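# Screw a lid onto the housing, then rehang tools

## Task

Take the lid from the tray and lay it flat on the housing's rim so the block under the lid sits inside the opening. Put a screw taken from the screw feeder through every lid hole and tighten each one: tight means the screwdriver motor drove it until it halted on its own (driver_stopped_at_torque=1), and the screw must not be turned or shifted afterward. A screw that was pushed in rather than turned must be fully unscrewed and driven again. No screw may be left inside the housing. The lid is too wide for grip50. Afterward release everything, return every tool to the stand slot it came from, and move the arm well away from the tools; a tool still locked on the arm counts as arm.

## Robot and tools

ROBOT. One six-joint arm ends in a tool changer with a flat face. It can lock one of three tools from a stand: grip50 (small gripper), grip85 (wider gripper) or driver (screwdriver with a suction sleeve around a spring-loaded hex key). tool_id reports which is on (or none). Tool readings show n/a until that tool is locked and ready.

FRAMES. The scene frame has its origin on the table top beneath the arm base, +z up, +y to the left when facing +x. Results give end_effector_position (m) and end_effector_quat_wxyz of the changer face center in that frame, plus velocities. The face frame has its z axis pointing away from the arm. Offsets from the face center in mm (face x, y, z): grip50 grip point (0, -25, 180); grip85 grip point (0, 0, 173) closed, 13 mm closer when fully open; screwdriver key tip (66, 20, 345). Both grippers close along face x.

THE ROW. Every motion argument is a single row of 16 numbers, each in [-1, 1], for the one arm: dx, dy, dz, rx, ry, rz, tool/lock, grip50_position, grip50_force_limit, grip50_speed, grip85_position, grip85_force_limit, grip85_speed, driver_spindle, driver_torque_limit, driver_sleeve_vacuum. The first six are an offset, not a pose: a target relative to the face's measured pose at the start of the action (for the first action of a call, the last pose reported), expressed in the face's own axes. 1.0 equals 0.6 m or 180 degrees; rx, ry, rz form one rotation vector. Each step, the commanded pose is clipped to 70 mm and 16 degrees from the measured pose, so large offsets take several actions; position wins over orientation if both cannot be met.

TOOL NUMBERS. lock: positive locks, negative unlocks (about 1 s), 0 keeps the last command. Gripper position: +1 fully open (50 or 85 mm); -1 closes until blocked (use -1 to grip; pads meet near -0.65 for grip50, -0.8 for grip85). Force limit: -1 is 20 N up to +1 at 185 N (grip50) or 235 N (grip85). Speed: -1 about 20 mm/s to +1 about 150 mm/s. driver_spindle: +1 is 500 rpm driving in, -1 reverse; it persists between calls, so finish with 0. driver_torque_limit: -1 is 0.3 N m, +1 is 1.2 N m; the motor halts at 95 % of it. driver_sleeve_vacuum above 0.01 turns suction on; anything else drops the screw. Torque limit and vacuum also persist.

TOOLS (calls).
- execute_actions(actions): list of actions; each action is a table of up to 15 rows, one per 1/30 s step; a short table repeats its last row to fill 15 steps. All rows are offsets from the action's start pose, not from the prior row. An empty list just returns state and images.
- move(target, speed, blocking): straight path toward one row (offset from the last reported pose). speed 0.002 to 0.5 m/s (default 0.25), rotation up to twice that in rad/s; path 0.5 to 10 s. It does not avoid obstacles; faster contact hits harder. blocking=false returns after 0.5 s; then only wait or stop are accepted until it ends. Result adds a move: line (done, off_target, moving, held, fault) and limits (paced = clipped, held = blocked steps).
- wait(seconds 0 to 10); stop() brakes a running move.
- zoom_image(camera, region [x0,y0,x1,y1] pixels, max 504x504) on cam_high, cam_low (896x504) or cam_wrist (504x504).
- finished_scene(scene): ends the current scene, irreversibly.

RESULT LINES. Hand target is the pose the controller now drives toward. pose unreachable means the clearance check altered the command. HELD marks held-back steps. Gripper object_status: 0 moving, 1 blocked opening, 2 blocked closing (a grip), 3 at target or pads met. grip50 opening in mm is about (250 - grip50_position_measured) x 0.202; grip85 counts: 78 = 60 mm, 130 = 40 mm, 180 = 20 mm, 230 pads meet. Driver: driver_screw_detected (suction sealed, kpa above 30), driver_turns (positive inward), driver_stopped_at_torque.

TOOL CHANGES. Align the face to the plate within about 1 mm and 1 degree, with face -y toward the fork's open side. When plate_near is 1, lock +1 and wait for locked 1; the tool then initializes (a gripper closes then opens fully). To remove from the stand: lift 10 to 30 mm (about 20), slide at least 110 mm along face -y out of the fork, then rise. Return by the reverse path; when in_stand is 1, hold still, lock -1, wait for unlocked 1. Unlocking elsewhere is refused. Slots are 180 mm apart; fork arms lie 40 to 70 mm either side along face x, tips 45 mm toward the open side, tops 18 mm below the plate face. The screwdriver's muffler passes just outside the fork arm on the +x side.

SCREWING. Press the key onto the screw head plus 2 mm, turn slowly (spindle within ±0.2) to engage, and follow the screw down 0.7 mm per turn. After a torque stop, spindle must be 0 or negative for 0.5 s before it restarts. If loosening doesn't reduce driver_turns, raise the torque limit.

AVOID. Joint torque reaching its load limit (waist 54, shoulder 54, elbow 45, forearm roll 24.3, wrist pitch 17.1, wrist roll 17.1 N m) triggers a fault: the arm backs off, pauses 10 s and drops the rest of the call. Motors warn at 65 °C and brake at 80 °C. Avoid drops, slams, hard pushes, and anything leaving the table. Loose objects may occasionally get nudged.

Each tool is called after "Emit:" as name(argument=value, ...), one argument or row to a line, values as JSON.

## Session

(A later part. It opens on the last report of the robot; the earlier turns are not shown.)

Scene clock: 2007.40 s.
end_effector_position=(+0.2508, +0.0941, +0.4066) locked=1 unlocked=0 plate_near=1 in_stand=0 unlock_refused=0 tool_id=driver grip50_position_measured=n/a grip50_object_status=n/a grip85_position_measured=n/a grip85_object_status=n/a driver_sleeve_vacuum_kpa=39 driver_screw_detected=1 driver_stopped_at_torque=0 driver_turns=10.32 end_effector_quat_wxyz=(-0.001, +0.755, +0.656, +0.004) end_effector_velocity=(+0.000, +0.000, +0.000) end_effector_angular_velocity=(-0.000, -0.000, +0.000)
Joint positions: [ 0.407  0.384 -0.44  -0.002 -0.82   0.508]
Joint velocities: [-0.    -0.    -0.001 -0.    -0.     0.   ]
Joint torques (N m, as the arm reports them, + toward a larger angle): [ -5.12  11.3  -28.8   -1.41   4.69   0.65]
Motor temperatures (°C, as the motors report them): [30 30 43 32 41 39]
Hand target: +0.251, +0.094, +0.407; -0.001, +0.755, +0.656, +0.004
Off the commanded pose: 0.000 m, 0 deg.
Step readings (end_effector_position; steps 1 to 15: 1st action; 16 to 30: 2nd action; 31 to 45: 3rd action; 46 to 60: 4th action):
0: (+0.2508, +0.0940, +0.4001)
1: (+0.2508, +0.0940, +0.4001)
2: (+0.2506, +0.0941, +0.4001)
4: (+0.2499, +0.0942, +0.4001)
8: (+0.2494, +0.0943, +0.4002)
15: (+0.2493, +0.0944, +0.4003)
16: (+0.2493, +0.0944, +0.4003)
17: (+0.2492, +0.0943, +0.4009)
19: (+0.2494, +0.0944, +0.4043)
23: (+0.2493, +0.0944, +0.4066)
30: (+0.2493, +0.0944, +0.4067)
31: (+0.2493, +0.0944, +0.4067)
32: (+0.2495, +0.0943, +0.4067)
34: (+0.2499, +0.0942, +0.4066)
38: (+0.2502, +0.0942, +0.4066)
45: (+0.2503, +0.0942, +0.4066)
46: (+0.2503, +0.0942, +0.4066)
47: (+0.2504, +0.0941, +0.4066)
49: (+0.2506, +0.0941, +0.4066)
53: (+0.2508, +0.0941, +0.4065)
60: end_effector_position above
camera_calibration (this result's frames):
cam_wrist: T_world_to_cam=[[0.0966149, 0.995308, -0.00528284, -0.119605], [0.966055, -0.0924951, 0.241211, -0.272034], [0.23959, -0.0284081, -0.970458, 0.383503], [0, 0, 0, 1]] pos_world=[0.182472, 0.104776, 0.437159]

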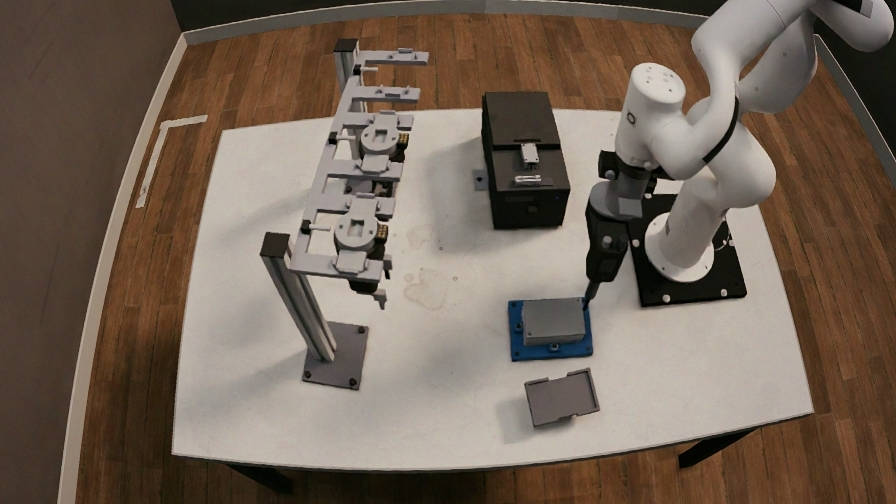

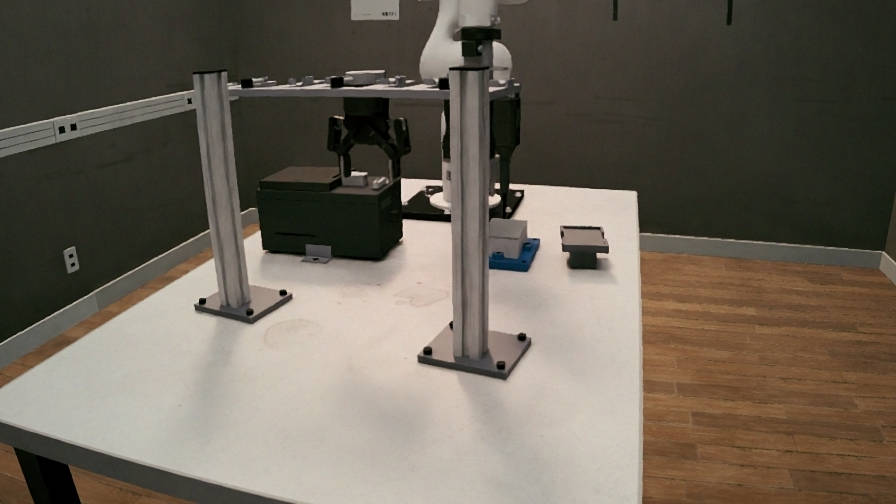

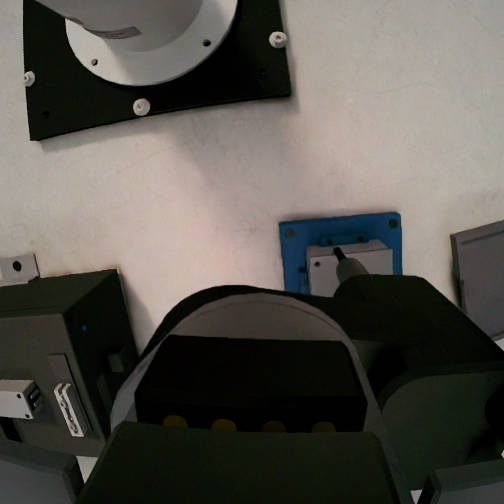

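Emit:
execute_actions(
  actions=[
    [[0,-0.005,0,0,0,0,0,0,0,0,0,0,0,0,0,1]],
    [[0,0,-0.05,0,0,0,0,0,0,0,0,0,0,0,0,1]],
  ],
)

Scene clock: 2022.37 s.
end_effector_position=(+0.2481, +0.0945, +0.4366) locked=1 unlocked=0 plate_near=1 in_stand=0 unlock_refused=0 tool_id=driver grip50_position_measured=n/a grip50_object_status=n/a grip85_position_measured=n/a grip85_object_status=n/a driver_sleeve_vacuum_kpa=39 driver_screw_detected=1 driver_stopped_at_torque=0 driver_turns=10.32 end_effector_quat_wxyz=(-0.000, +0.755, +0.656, +0.005) end_effector_velocity=(+0.000, +0.000, +0.001) end_effector_angular_velocity=(+0.001, -0.001, -0.000)
Joint positions: [ 0.413  0.431 -0.481 -0.001 -0.906  0.514]
Joint velocities: [-0.     0.    -0.003  0.001 -0.002 -0.   ]
Joint torques (N m, as the arm reports them, + toward a larger angle): [ -2.13   6.38 -26.3    0.58   0.88  -0.25]
Motor temperatures (°C, as the motors report them): [30 30 43 32 41 39]
Hand target: +0.248, +0.094, +0.437; -0.000, +0.755, +0.656, +0.005
Off the commanded pose: 0.000 m, 0 deg.
Step readings (end_effector_position; steps 1 to 15: 1st action; 16 to 30: 2nd action):
0: (+0.2509, +0.0941, +0.4066)
1: (+0.2509, +0.0941, +0.4066)
2: (+0.2505, +0.0942, +0.4066)
4: (+0.2494, +0.0944, +0.4067)
8: (+0.2486, +0.0946, +0.4069)
15: (+0.2484, +0.0946, +0.4068)
16: (+0.2484, +0.0946, +0.4069)
17: (+0.2483, +0.0946, +0.4079)
19: (+0.2478, +0.0944, +0.4197)
23: (+0.2494, +0.0950, +0.4363)
30: end_effector_position above
camera_calibration (this result's frames):
cam_wrist: T_world_to_cam=[[0.0968105, 0.995294, -0.00412689, -0.120127], [0.965465, -0.0928999, 0.243406, -0.277383], [0.241877, -0.0275486, -0.969916, 0.412419], [0, 0, 0, 1]] pos_world=[0.179678, 0.105155, 0.467032]

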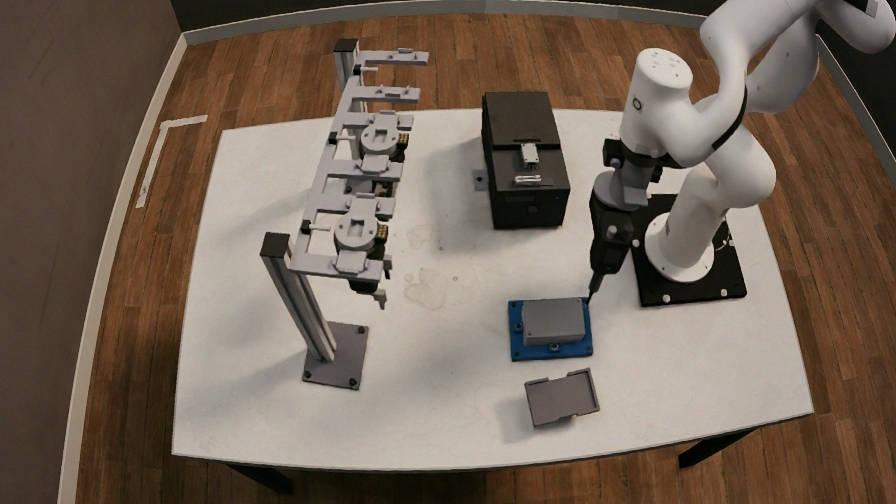

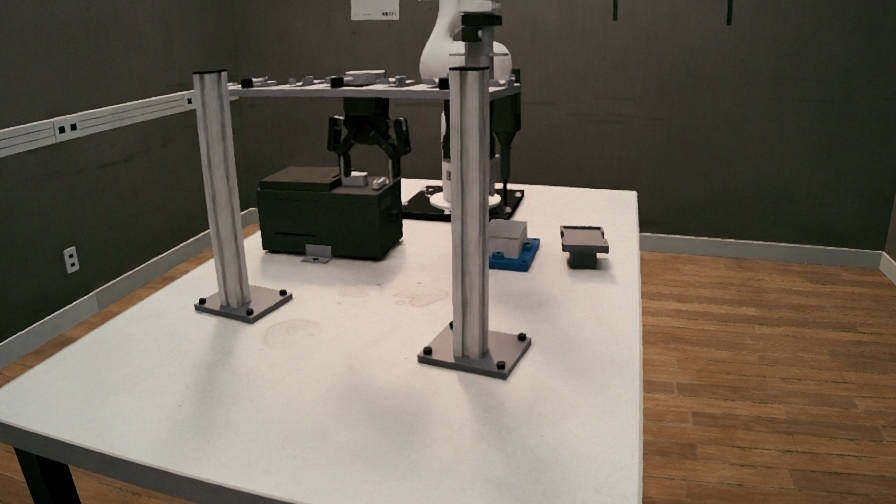

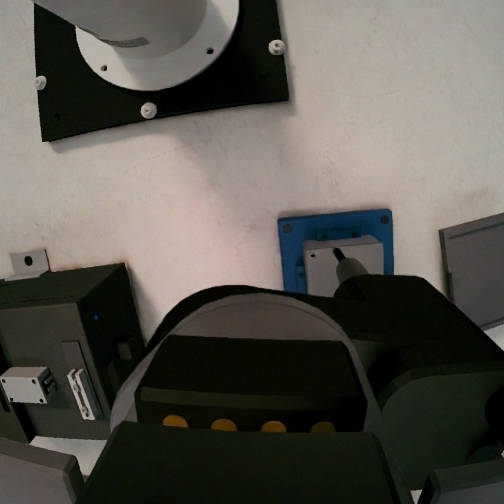

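Emit:
move(
  target=[0.0745,0.1694,0,0,0,0,0,0,0,0,0,0,0,0,0,1],
  speed=0.1,
)

Emit:
zoom_image(
  camera="cam_wrist",
  region=[200, 100, 400, 260],
)

Scene clock: 2030.30 s.
end_effector_position=(+0.3548, +0.1243, +0.4374) locked=1 unlocked=0 plate_near=1 in_stand=0 unlock_refused=0 tool_id=driver grip50_position_measured=n/a grip50_object_status=n/a grip85_position_measured=n/a grip85_object_status=n/a driver_sleeve_vacuum_kpa=39 driver_screw_detected=1 driver_stopped_at_torque=0 driver_turns=10.32 end_effector_quat_wxyz=(-0.000, +0.755, +0.656, +0.005) end_effector_velocity=(+0.001, +0.000, +0.001) end_effector_angular_velocity=(+0.001, -0.002, -0.000)
Joint positions: [ 0.383  0.103 -0.731 -0.001 -0.828  0.484]
Joint velocities: [-0.001 -0.001 -0.003 -0.     0.001 -0.   ]
Joint torques (N m, as the arm reports them, + toward a larger angle): [ -1.96  26.66 -25.47   0.57   0.77  -0.13]
Motor temperatures (°C, as the motors report them): [30 30 43 32 41 39]
Hand target: +0.355, +0.124, +0.437; -0.000, +0.755, +0.656, +0.005
Off the commanded pose: 0.000 m, 0 deg.
move: done
camera_calibration (this result's frames):
cam_wrist: T_world_to_cam=[[0.0968665, 0.995287, -0.00444127, -0.160036], [0.965554, -0.0928881, 0.243058, -0.377704], [0.2415, -0.0278325, -0.970002, 0.388437], [0, 0, 0, 1]] pos_world=[0.286388, 0.135008, 0.467878]

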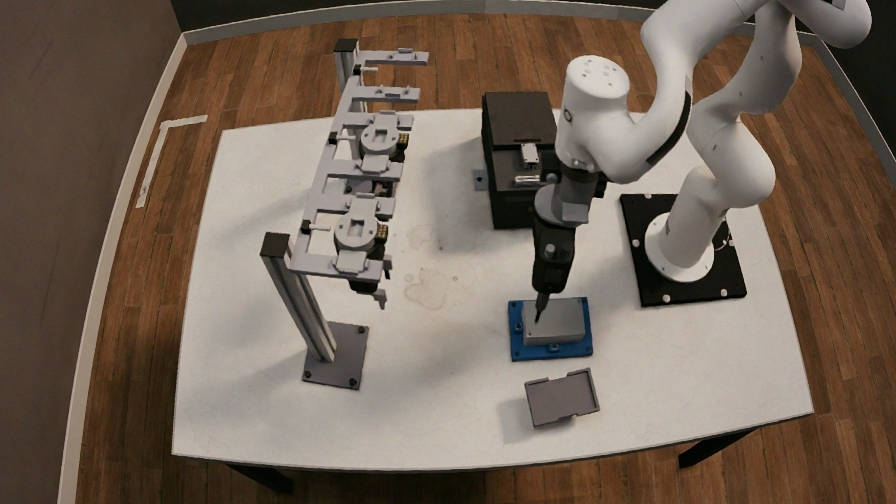

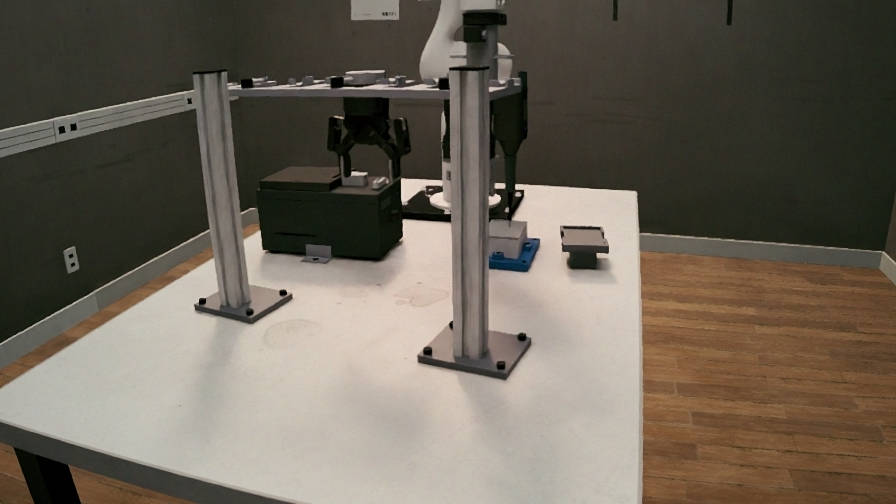

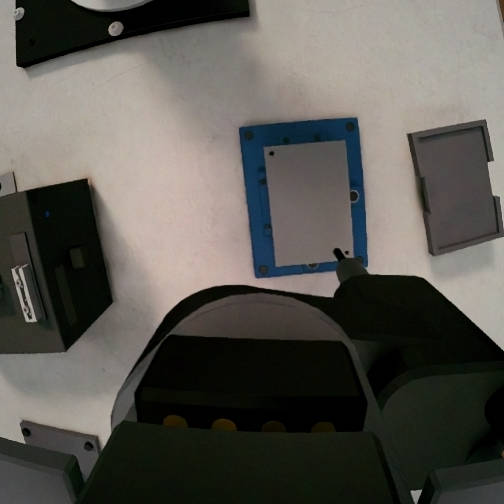

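Region (200, 100, 400, 260) of cam_wrist's 504x504 image, scaled by 2.520, with more detail than that image has; it fills the top 403 rows of this view, and the rest is white.

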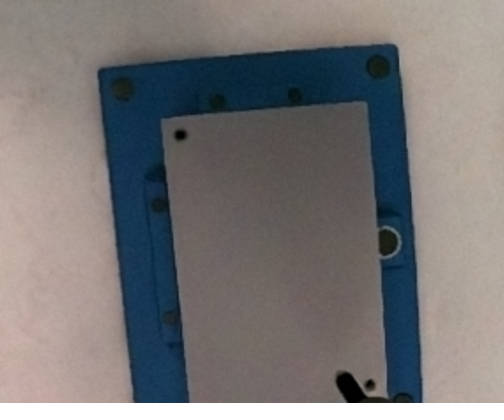

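Emit:
zoom_image(
  camera="cam_wrist",
  region=[256, 138, 286, 168],
)

Region (256, 138, 286, 168) of cam_wrist's 504x504 image, scaled by 16.800, with more detail than that image has.

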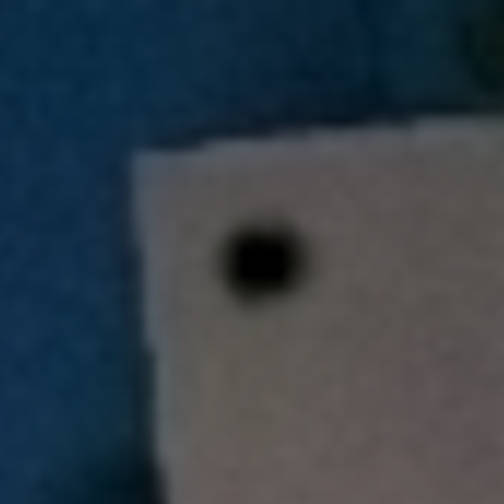

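Emit:
move(
  target=[0.1332,0.160,0,0,0,0,0,0,0,0,0,0,0,0,0,1],
  speed=0.1,
)

Emit:
zoom_image(
  camera="cam_wrist",
  region=[240, 120, 300, 180],
)

Scene clock: 2042.57 s.
end_effector_position=(+0.4608, +0.1898, +0.4384) locked=1 unlocked=0 plate_near=1 in_stand=0 unlock_refused=0 tool_id=driver grip50_position_measured=n/a grip50_object_status=n/a grip85_position_measured=n/a grip85_object_status=n/a driver_sleeve_vacuum_kpa=39 driver_screw_detected=1 driver_stopped_at_torque=0 driver_turns=10.32 end_effector_quat_wxyz=(-0.001, +0.755, +0.656, +0.004) end_effector_velocity=(+0.001, +0.001, +0.000) end_effector_angular_velocity=(+0.000, -0.001, +0.001)
Joint positions: [ 0.435 -0.206 -1.056 -0.002 -0.845  0.537]
Joint velocities: [ 0.001 -0.002 -0.003 -0.     0.001 -0.   ]
Joint torques (N m, as the arm reports them, + toward a larger angle): [ -1.16  46.54 -25.8    0.72   0.8   -0.3 ]
Motor temperatures (°C, as the motors report them): [30 30 43 32 40 39]
Hand target: +0.461, +0.190, +0.438; -0.001, +0.755, +0.656, +0.005
Off the commanded pose: 0.000 m, 0 deg.
move: done
camera_calibration (this result's frames):
cam_wrist: T_world_to_cam=[[0.0968381, 0.995289, -0.00463277, -0.235387], [0.965688, -0.0928291, 0.242546, -0.474127], [0.240974, -0.0279615, -0.970129, 0.365905], [0, 0, 0, 1]] pos_world=[0.39248, 0.200496, 0.468882]

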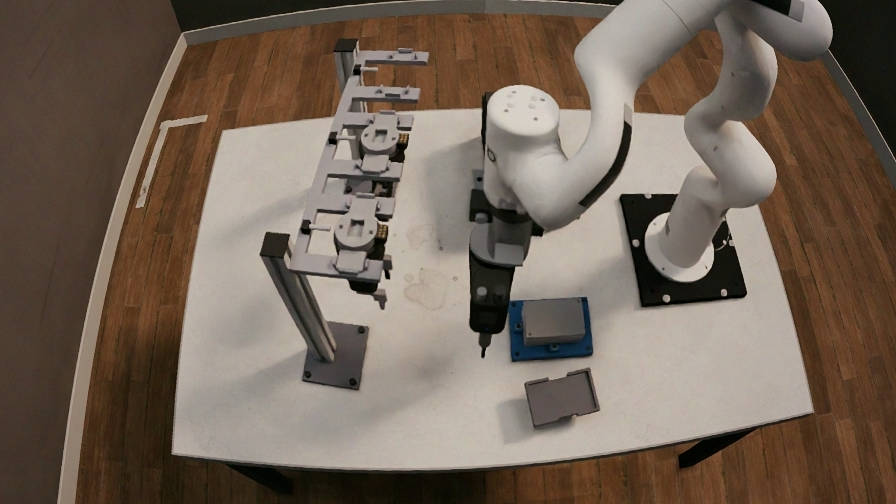

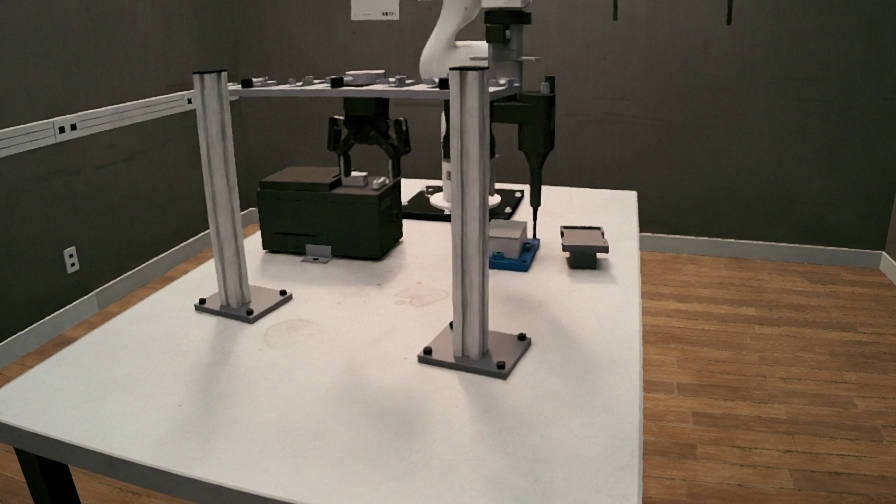

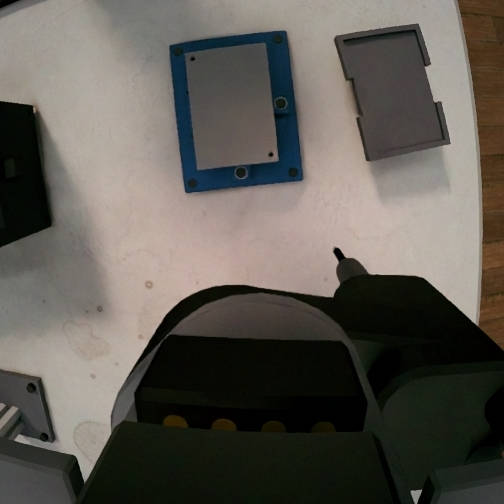

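Region (240, 120, 300, 180) of cam_wrist's 504x504 image, scaled by 8.400, with more detail than that image has.

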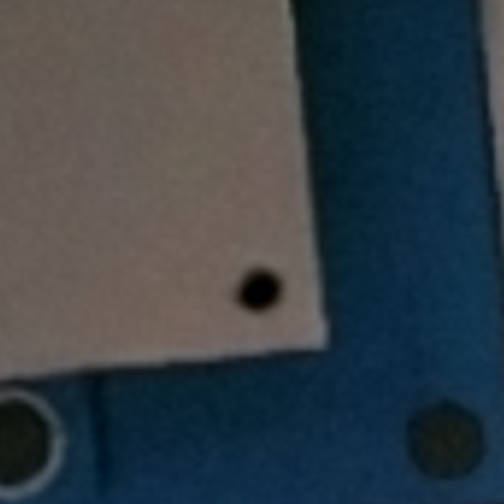

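Emit:
move(
  target=[-0.107,-0.144,0.021,0,0,0,0,0,0,0,0,0,0,0,0,1],
  speed=0.08,
)

Emit:
zoom_image(
  camera="cam_wrist",
  region=[310, 225, 370, 285],
)

Scene clock: 2052.73 s.
end_effector_position=(+0.3665, +0.1385, +0.4250) locked=1 unlocked=0 plate_near=1 in_stand=0 unlock_refused=0 tool_id=driver grip50_position_measured=n/a grip50_object_status=n/a grip85_position_measured=n/a grip85_object_status=n/a driver_sleeve_vacuum_kpa=39 driver_screw_detected=1 driver_stopped_at_torque=0 driver_turns=10.32 end_effector_quat_wxyz=(-0.000, +0.755, +0.656, +0.005) end_effector_velocity=(-0.001, -0.001, -0.001) end_effector_angular_velocity=(-0.000, +0.002, -0.000)
Joint positions: [ 0.407  0.046 -0.754 -0.002 -0.794  0.509]
Joint velocities: [-0.001  0.002  0.003  0.001 -0.001 -0.001]
Joint torques (N m, as the arm reports them, + toward a larger angle): [ -0.66  28.93 -25.18   0.17   0.86  -0.23]
Motor temperatures (°C, as the motors report them): [30 31 42 32 40 39]
Hand target: +0.366, +0.138, +0.425; -0.001, +0.755, +0.656, +0.004
Off the commanded pose: 0.000 m, 0 deg.
move: done
camera_calibration (this result's frames):
cam_wrist: T_world_to_cam=[[0.0969203, 0.995282, -0.00446967, -0.175417], [0.965551, -0.0929336, 0.243053, -0.384733], [0.24149, -0.0278724, -0.970003, 0.374011], [0, 0, 0, 1]] pos_world=[0.29816, 0.14926, 0.455518]

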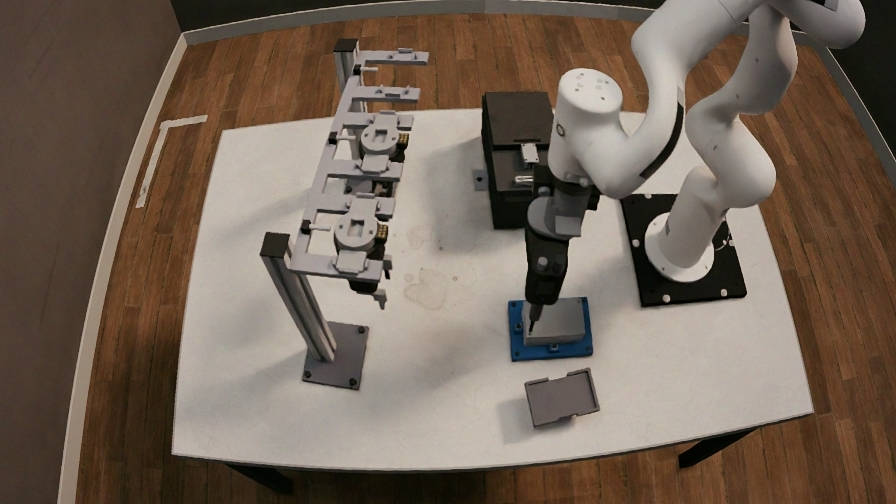

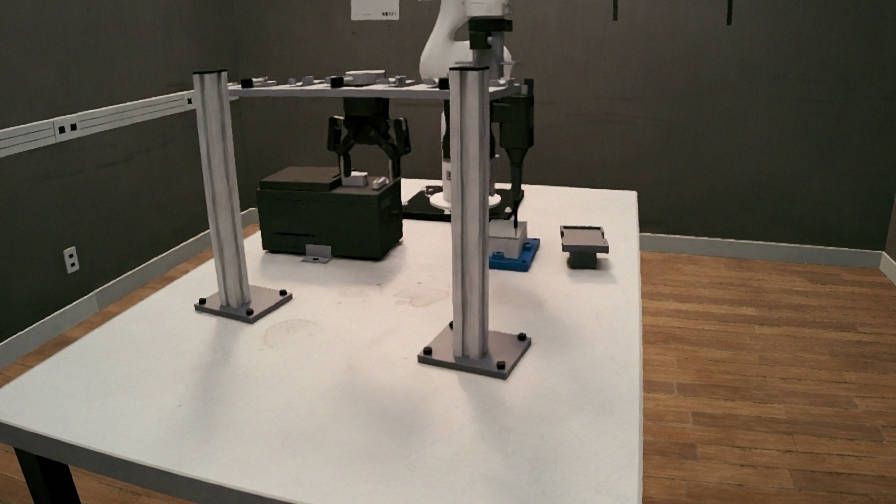

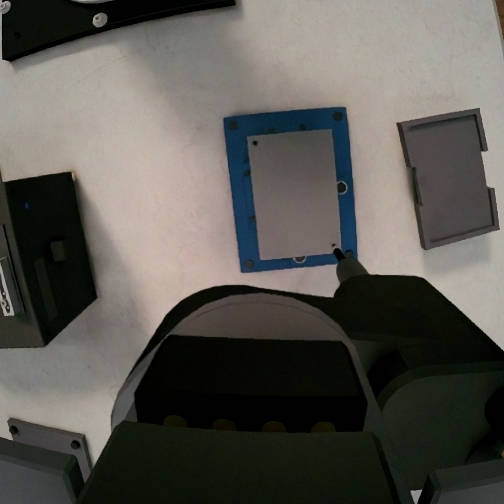

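Region (310, 225, 370, 285) of cam_wrist's 504x504 image, scaled by 8.400, with more detail than that image has.

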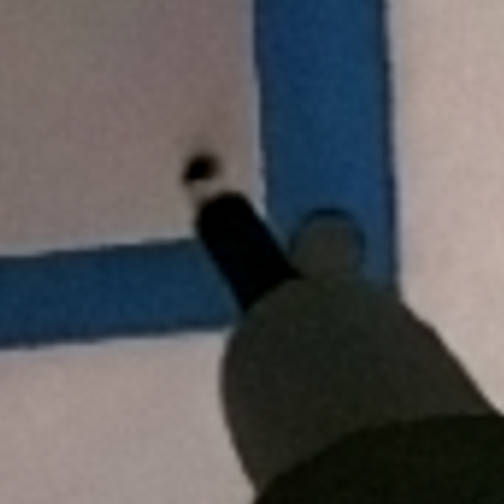

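Emit:
execute_actions(
  actions=[
    [[0.0005,-0.0008,0.004,0,0,0,0,0,0,0,0,0,0,0,0,1]],
    [[0,0,0.002,0,0,0,0,0,0,0,0,0,0,0,0,1]],
  ],
)

Emit:
zoom_image(
  camera="cam_wrist",
  region=[310, 225, 370, 285],
)

Scene clock: 2065.27 s.
end_effector_position=(+0.3661, +0.1389, +0.4215) locked=1 unlocked=0 plate_near=1 in_stand=0 unlock_refused=0 tool_id=driver grip50_position_measured=n/a grip50_object_status=n/a grip85_position_measured=n/a grip85_object_status=n/a driver_sleeve_vacuum_kpa=39 driver_screw_detected=1 driver_stopped_at_torque=0 driver_turns=10.32 end_effector_quat_wxyz=(-0.000, +0.755, +0.656, +0.005) end_effector_velocity=(-0.000, -0.000, -0.000) end_effector_angular_velocity=(+0.000, -0.001, +0.001)
Joint positions: [ 0.408  0.042 -0.749 -0.002 -0.785  0.51 ]
Joint velocities: [ 0.     0.     0.001 -0.     0.001 -0.   ]
Joint torques (N m, as the arm reports them, + toward a larger angle): [ -1.3   29.94 -25.08   0.6    0.89  -0.29]
Motor temperatures (°C, as the motors report them): [30 31 42 32 40 39]
Hand target: +0.366, +0.139, +0.421; -0.000, +0.755, +0.656, +0.005
Off the commanded pose: 0.000 m, 0 deg.
Step readings (end_effector_position; steps 1 to 15: 1st action; 16 to 30: 2nd action):
0: (+0.3663, +0.1384, +0.4250)
1: (+0.3663, +0.1384, +0.4250)
2: (+0.3664, +0.1385, +0.4247)
4: (+0.3662, +0.1388, +0.4235)
8: (+0.3661, +0.1389, +0.4226)
15: (+0.3661, +0.1389, +0.4227)
16: (+0.3661, +0.1389, +0.4227)
17: (+0.3662, +0.1389, +0.4225)
19: (+0.3662, +0.1389, +0.4219)
23: (+0.3661, +0.1389, +0.4215)
30: end_effector_position above
camera_calibration (this result's frames):
cam_wrist: T_world_to_cam=[[0.0969348, 0.995281, -0.00444845, -0.175793], [0.965534, -0.0929511, 0.243112, -0.383462], [0.241551, -0.0278612, -0.969988, 0.370624], [0, 0, 0, 1]] pos_world=[0.297761, 0.149646, 0.451943]

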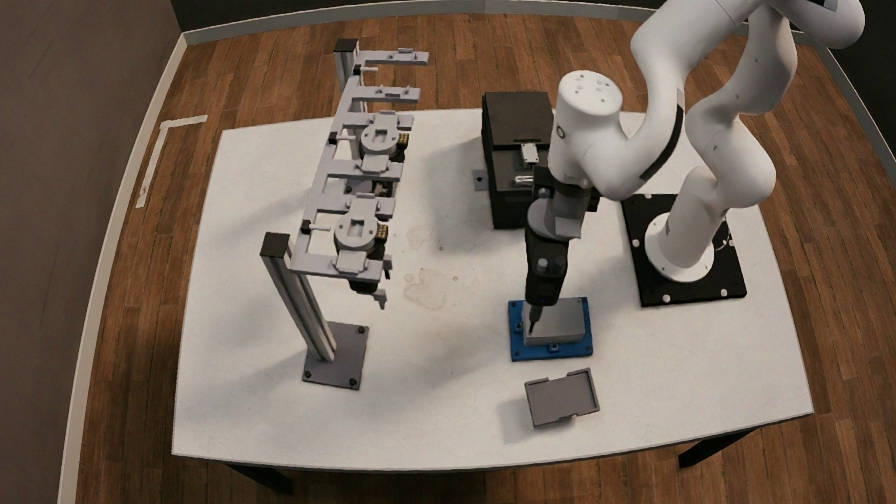

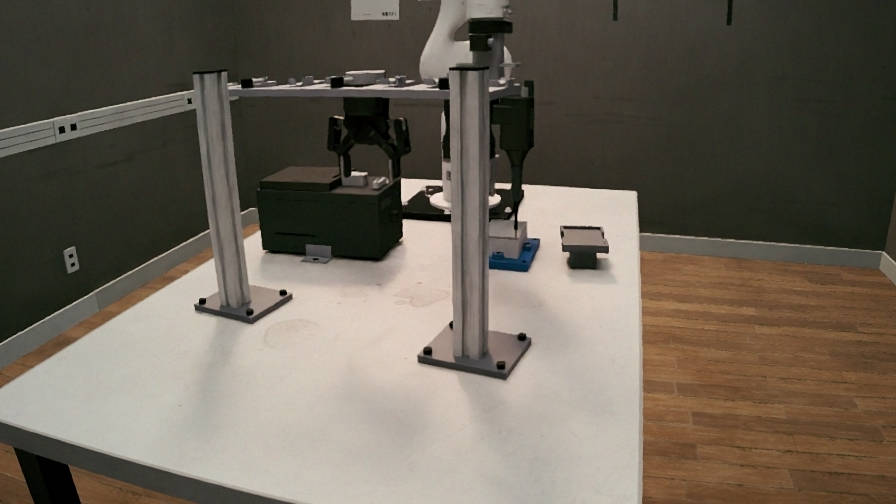

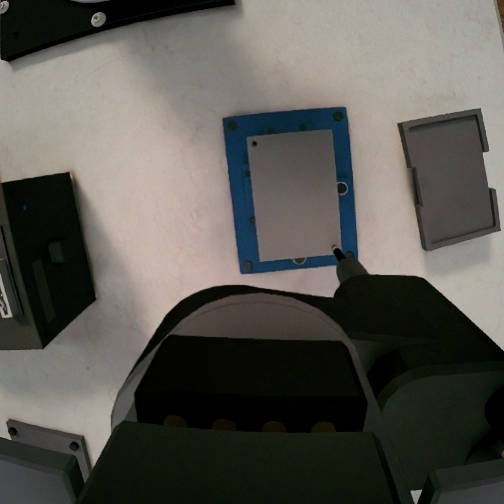

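Region (310, 225, 370, 285) of cam_wrist's 504x504 image, scaled by 8.400, with more detail than that image has.

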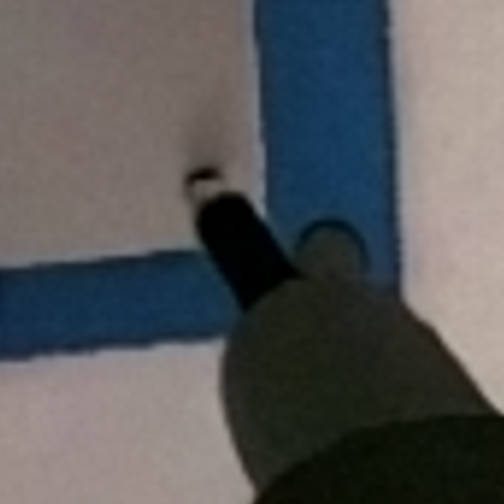

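Emit:
execute_actions(
  actions=[
    [[0,0,0.002,0,0,0,0,0,0,0,0,0,0,0,0,1]],
    [[0,0,0.002,0,0,0,0,0,0,0,0,0,0,0,0,1]],
  ],
)

Scene clock: 2072.97 s.
end_effector_position=(+0.3662, +0.1389, +0.4191) locked=1 unlocked=0 plate_near=1 in_stand=0 unlock_refused=0 tool_id=driver grip50_position_measured=n/a grip50_object_status=n/a grip85_position_measured=n/a grip85_object_status=n/a driver_sleeve_vacuum_kpa=39 driver_screw_detected=1 driver_stopped_at_torque=0 driver_turns=10.32 end_effector_quat_wxyz=(-0.000, +0.755, +0.656, +0.005) end_effector_velocity=(-0.000, -0.000, -0.000) end_effector_angular_velocity=(-0.000, +0.000, -0.000)
Joint positions: [ 0.408  0.039 -0.746 -0.002 -0.779  0.51 ]
Joint velocities: [ 0.     0.     0.001 -0.     0.     0.001]
Joint torques (N m, as the arm reports them, + toward a larger angle): [ -1.13  29.24 -24.84   0.56   0.98  -0.33]
Motor temperatures (°C, as the motors report them): [30 31 42 32 40 39]
Hand target: +0.366, +0.139, +0.419; -0.000, +0.755, +0.656, +0.005
Off the commanded pose: 0.000 m, 0 deg.
Step readings (end_effector_position; steps 1 to 15: 1st action; 16 to 30: 2nd action):
0: (+0.3661, +0.1389, +0.4215)
1: (+0.3661, +0.1389, +0.4215)
2: (+0.3662, +0.1389, +0.4213)
4: (+0.3662, +0.1389, +0.4207)
8: (+0.3661, +0.1389, +0.4203)
15: (+0.3662, +0.1389, +0.4203)
16: (+0.3662, +0.1389, +0.4203)
17: (+0.3662, +0.1389, +0.4201)
19: (+0.3662, +0.1389, +0.4195)
23: (+0.3661, +0.1389, +0.4191)
30: end_effector_position above
camera_calibration (this result's frames):
cam_wrist: T_world_to_cam=[[0.0969381, 0.99528, -0.00446285, -0.175811], [0.965537, -0.0929511, 0.243101, -0.38289], [0.241538, -0.0278747, -0.969991, 0.368315], [0, 0, 0, 1]] pos_world=[0.297775, 0.149658, 0.449559]

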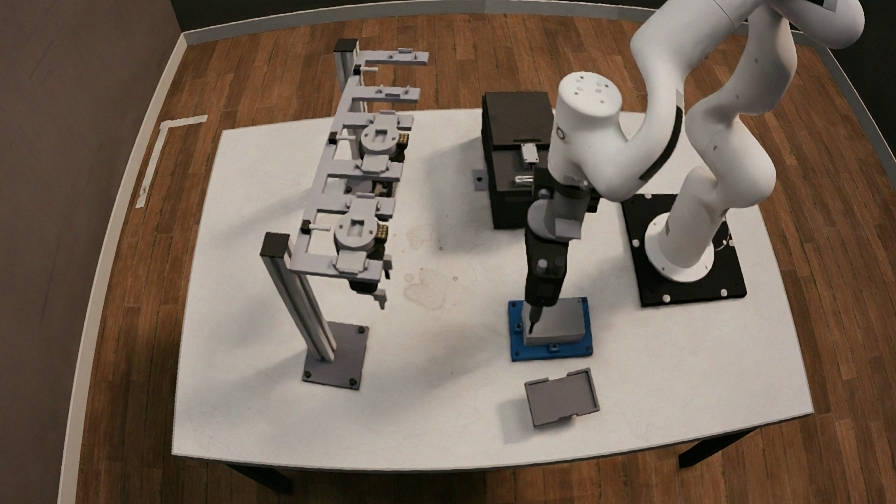

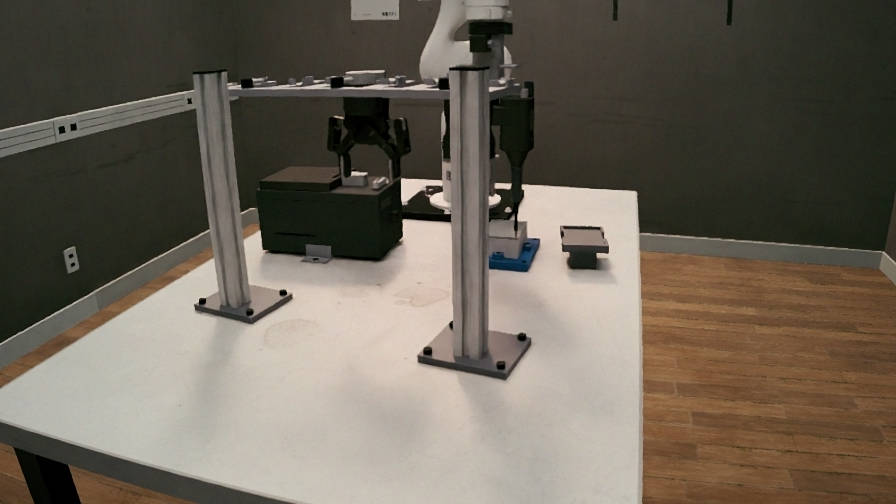

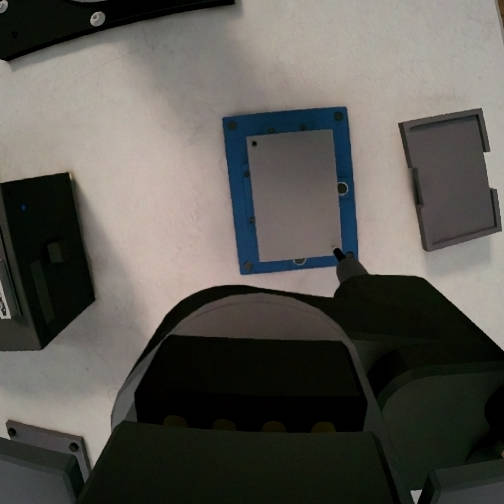

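In the hole, kPa 39. Continue to thread start.

Emit:
execute_actions(
  actions=[
    [[0,0,0.0025,0,0,0,0,0,0,0,0,0,0,0,0,1]],
    [[0,0,0.0025,0,0,0,0,0,0,0,0,0,0,0,0,1]],
    [[0,0,0.002,0,0,0,0,0,0,0,0,0,0,0,0,1]],
  ],
)

Scene clock: 2078.20 s.
end_effector_position=(+0.3662, +0.1390, +0.4149) locked=1 unlocked=0 plate_near=1 in_stand=0 unlock_refused=0 tool_id=driver grip50_position_measured=n/a grip50_object_status=n/a grip85_position_measured=n/a grip85_object_status=n/a driver_sleeve_vacuum_kpa=38 driver_screw_detected=1 driver_stopped_at_torque=0 driver_turns=10.32 end_effector_quat_wxyz=(-0.000, +0.755, +0.656, +0.005) end_effector_velocity=(-0.000, -0.000, -0.000) end_effector_angular_velocity=(-0.001, +0.001, -0.000)
Joint positions: [ 0.408  0.034 -0.74  -0.002 -0.769  0.51 ]
Joint velocities: [ 0.     0.001  0.001 -0.    -0.001  0.   ]
Joint torques (N m, as the arm reports them, + toward a larger angle): [ -0.76  29.25 -24.64   0.64   0.98  -0.22]
Motor temperatures (°C, as the motors report them): [30 31 42 32 40 39]
Hand target: +0.366, +0.139, +0.415; -0.000, +0.755, +0.656, +0.005
Off the commanded pose: 0.000 m, 0 deg.
Step readings (end_effector_position; steps 1 to 15: 1st action; 16 to 30: 2nd action; 31 to 45: 3rd action):
0: (+0.3662, +0.1389, +0.4191)
1: (+0.3662, +0.1389, +0.4191)
2: (+0.3662, +0.1390, +0.4189)
4: (+0.3662, +0.1390, +0.4181)
8: (+0.3661, +0.1389, +0.4176)
15: (+0.3662, +0.1389, +0.4176)
16: (+0.3662, +0.1389, +0.4176)
17: (+0.3662, +0.1390, +0.4174)
19: (+0.3662, +0.1390, +0.4167)
23: (+0.3662, +0.1389, +0.4161)
30: (+0.3662, +0.1389, +0.4161)
31: (+0.3662, +0.1389, +0.4161)
32: (+0.3662, +0.1390, +0.4159)
34: (+0.3662, +0.1390, +0.4153)
38: (+0.3662, +0.1389, +0.4149)
45: end_effector_position above
camera_calibration (this result's frames):
cam_wrist: T_world_to_cam=[[0.0969443, 0.99528, -0.00448209, -0.175846], [0.96554, -0.0929528, 0.243091, -0.381894], [0.241527, -0.0278939, -0.969993, 0.36427], [0, 0, 0, 1]] pos_world=[0.2978, 0.149679, 0.445386]

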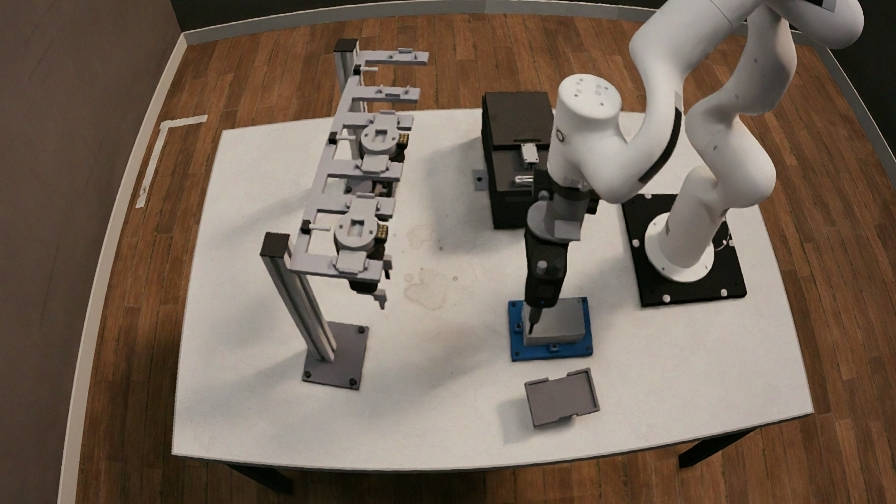

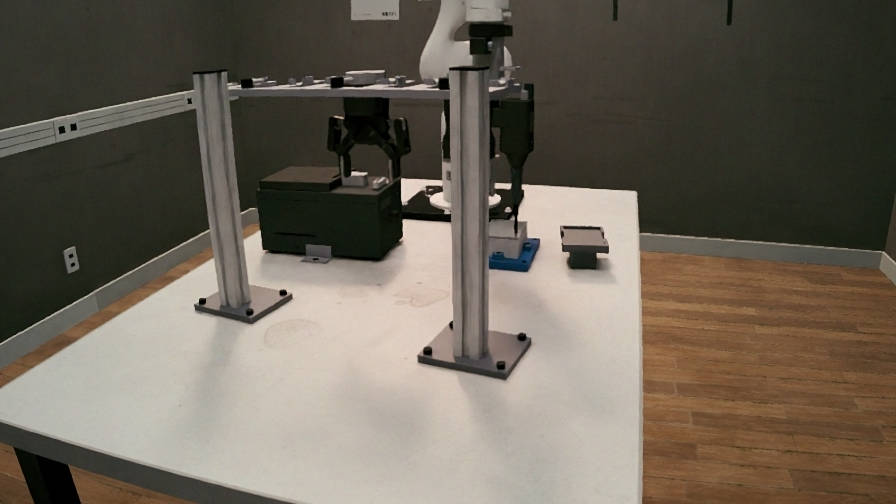

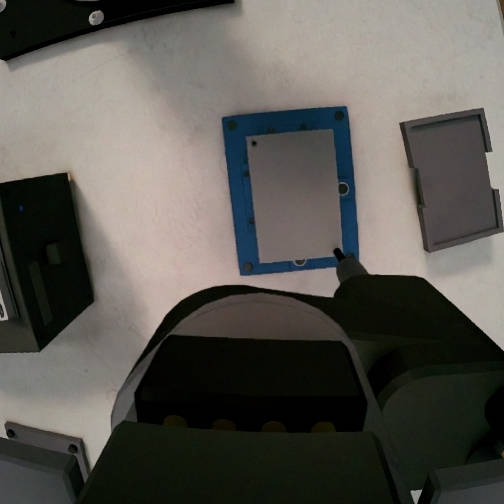

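Emit:
execute_actions(
  actions=[
    [[0,0,0.0015,0,0,0,0,0,0,0,0,0,0,0,0,1]],
    [[0,0,0,0,0,0,0,0,0,0,0,0,0,0.15,0,1]],
    [[0,0,0,0,0,0,0,0,0,0,0,0,0,0.15,0,1]],
    [[0,0,0,0,0,0,0,0,0,0,0,0,0,0.15,0,1]],
    [[0,0,0,0,0,0,0,0,0,0,0,0,0,0,0,1]],
  ],
)

Scene clock: 2088.57 s.
end_effector_position=(+0.3661, +0.1389, +0.4139) locked=1 unlocked=0 plate_near=1 in_stand=0 unlock_refused=0 tool_id=driver grip50_position_measured=n/a grip50_object_status=n/a grip85_position_measured=n/a grip85_object_status=n/a driver_sleeve_vacuum_kpa=26 driver_screw_detected=0 driver_stopped_at_torque=0 driver_turns=12.16 end_effector_quat_wxyz=(-0.001, +0.755, +0.656, +0.005) end_effector_velocity=(+0.001, +0.000, +0.001) end_effector_angular_velocity=(+0.001, -0.003, +0.001)
Joint positions: [ 0.408  0.033 -0.739 -0.002 -0.767  0.51 ]
Joint velocities: [ 0.     0.    -0.001 -0.     0.001 -0.   ]
Joint torques (N m, as the arm reports them, + toward a larger angle): [ -1.72  29.7  -24.78   0.32   1.23  -0.13]
Motor temperatures (°C, as the motors report them): [30 31 42 32 40 39]
Hand target: +0.366, +0.139, +0.414; -0.001, +0.755, +0.656, +0.005
Off the commanded pose: 0.000 m, 0 deg.
Step readings (end_effector_position; steps 1 to 15: 1st action; 16 to 30: 2nd action; 31 to 45: 3rd action; 46 to 60: 4th action; 61 to 75: 5th action):
0: (+0.3662, +0.1390, +0.4149)
1: (+0.3662, +0.1390, +0.4149)
2: (+0.3662, +0.1390, +0.4148)
4: (+0.3662, +0.1389, +0.4145)
8: (+0.3662, +0.1389, +0.4142)
15: (+0.3662, +0.1390, +0.4140)
16: (+0.3662, +0.1389, +0.4140)
17: (+0.3662, +0.1389, +0.4140)
19: (+0.3662, +0.1390, +0.4141)
23: (+0.3662, +0.1390, +0.4141)
30: (+0.3661, +0.1389, +0.4140)
31: (+0.3661, +0.1389, +0.4140)
32: (+0.3661, +0.1390, +0.4140)
34: (+0.3661, +0.1390, +0.4140)
38: (+0.3661, +0.1389, +0.4140)
45: (+0.3661, +0.1389, +0.4140)
46: (+0.3661, +0.1389, +0.4140)
47: (+0.3661, +0.1389, +0.4140)
49: (+0.3661, +0.1389, +0.4140)
53: (+0.3661, +0.1389, +0.4139)
60: (+0.3661, +0.1389, +0.4139)
61: (+0.3661, +0.1389, +0.4139)
62: (+0.3661, +0.1389, +0.4139)
64: (+0.3661, +0.1389, +0.4139)
68: (+0.3661, +0.1389, +0.4139)
75: end_effector_position above
camera_calibration (this result's frames):
cam_wrist: T_world_to_cam=[[0.0969162, 0.995282, -0.00464293, -0.175752], [0.96563, -0.0928964, 0.242752, -0.381484], [0.241175, -0.0280099, -0.970077, 0.363501], [0, 0, 0, 1]] pos_world=[0.297738, 0.149666, 0.444414]

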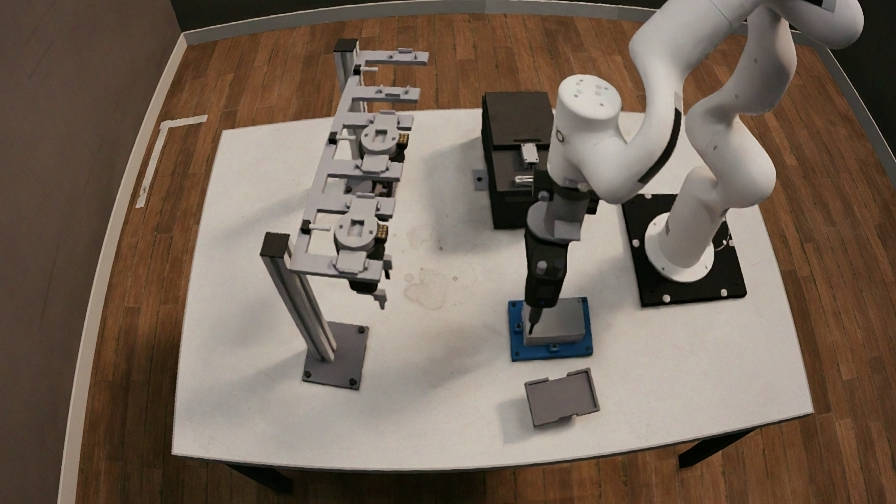

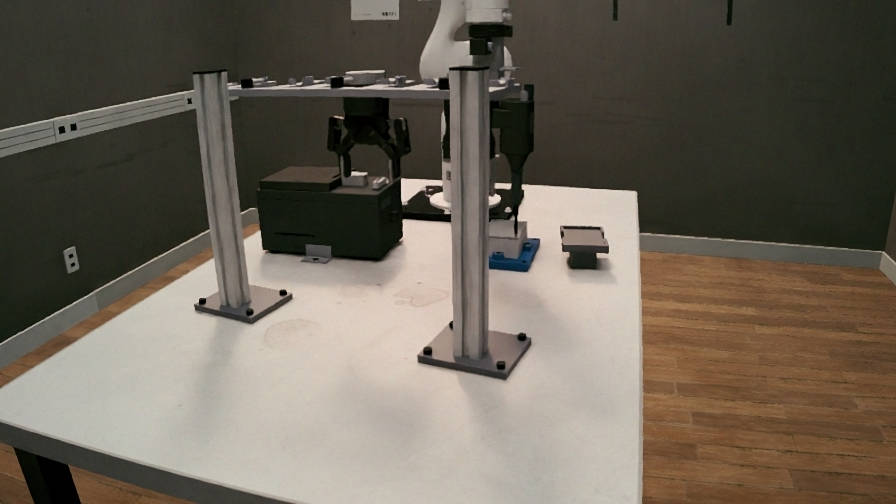

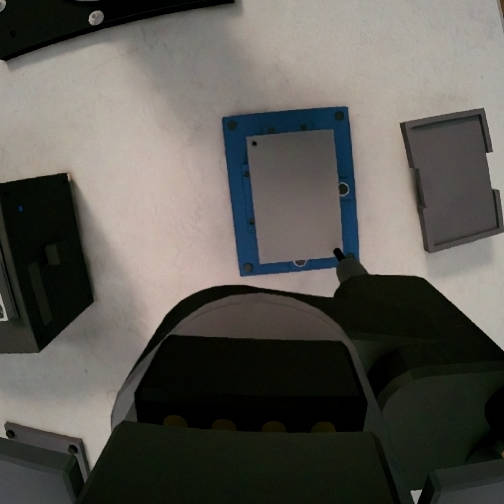

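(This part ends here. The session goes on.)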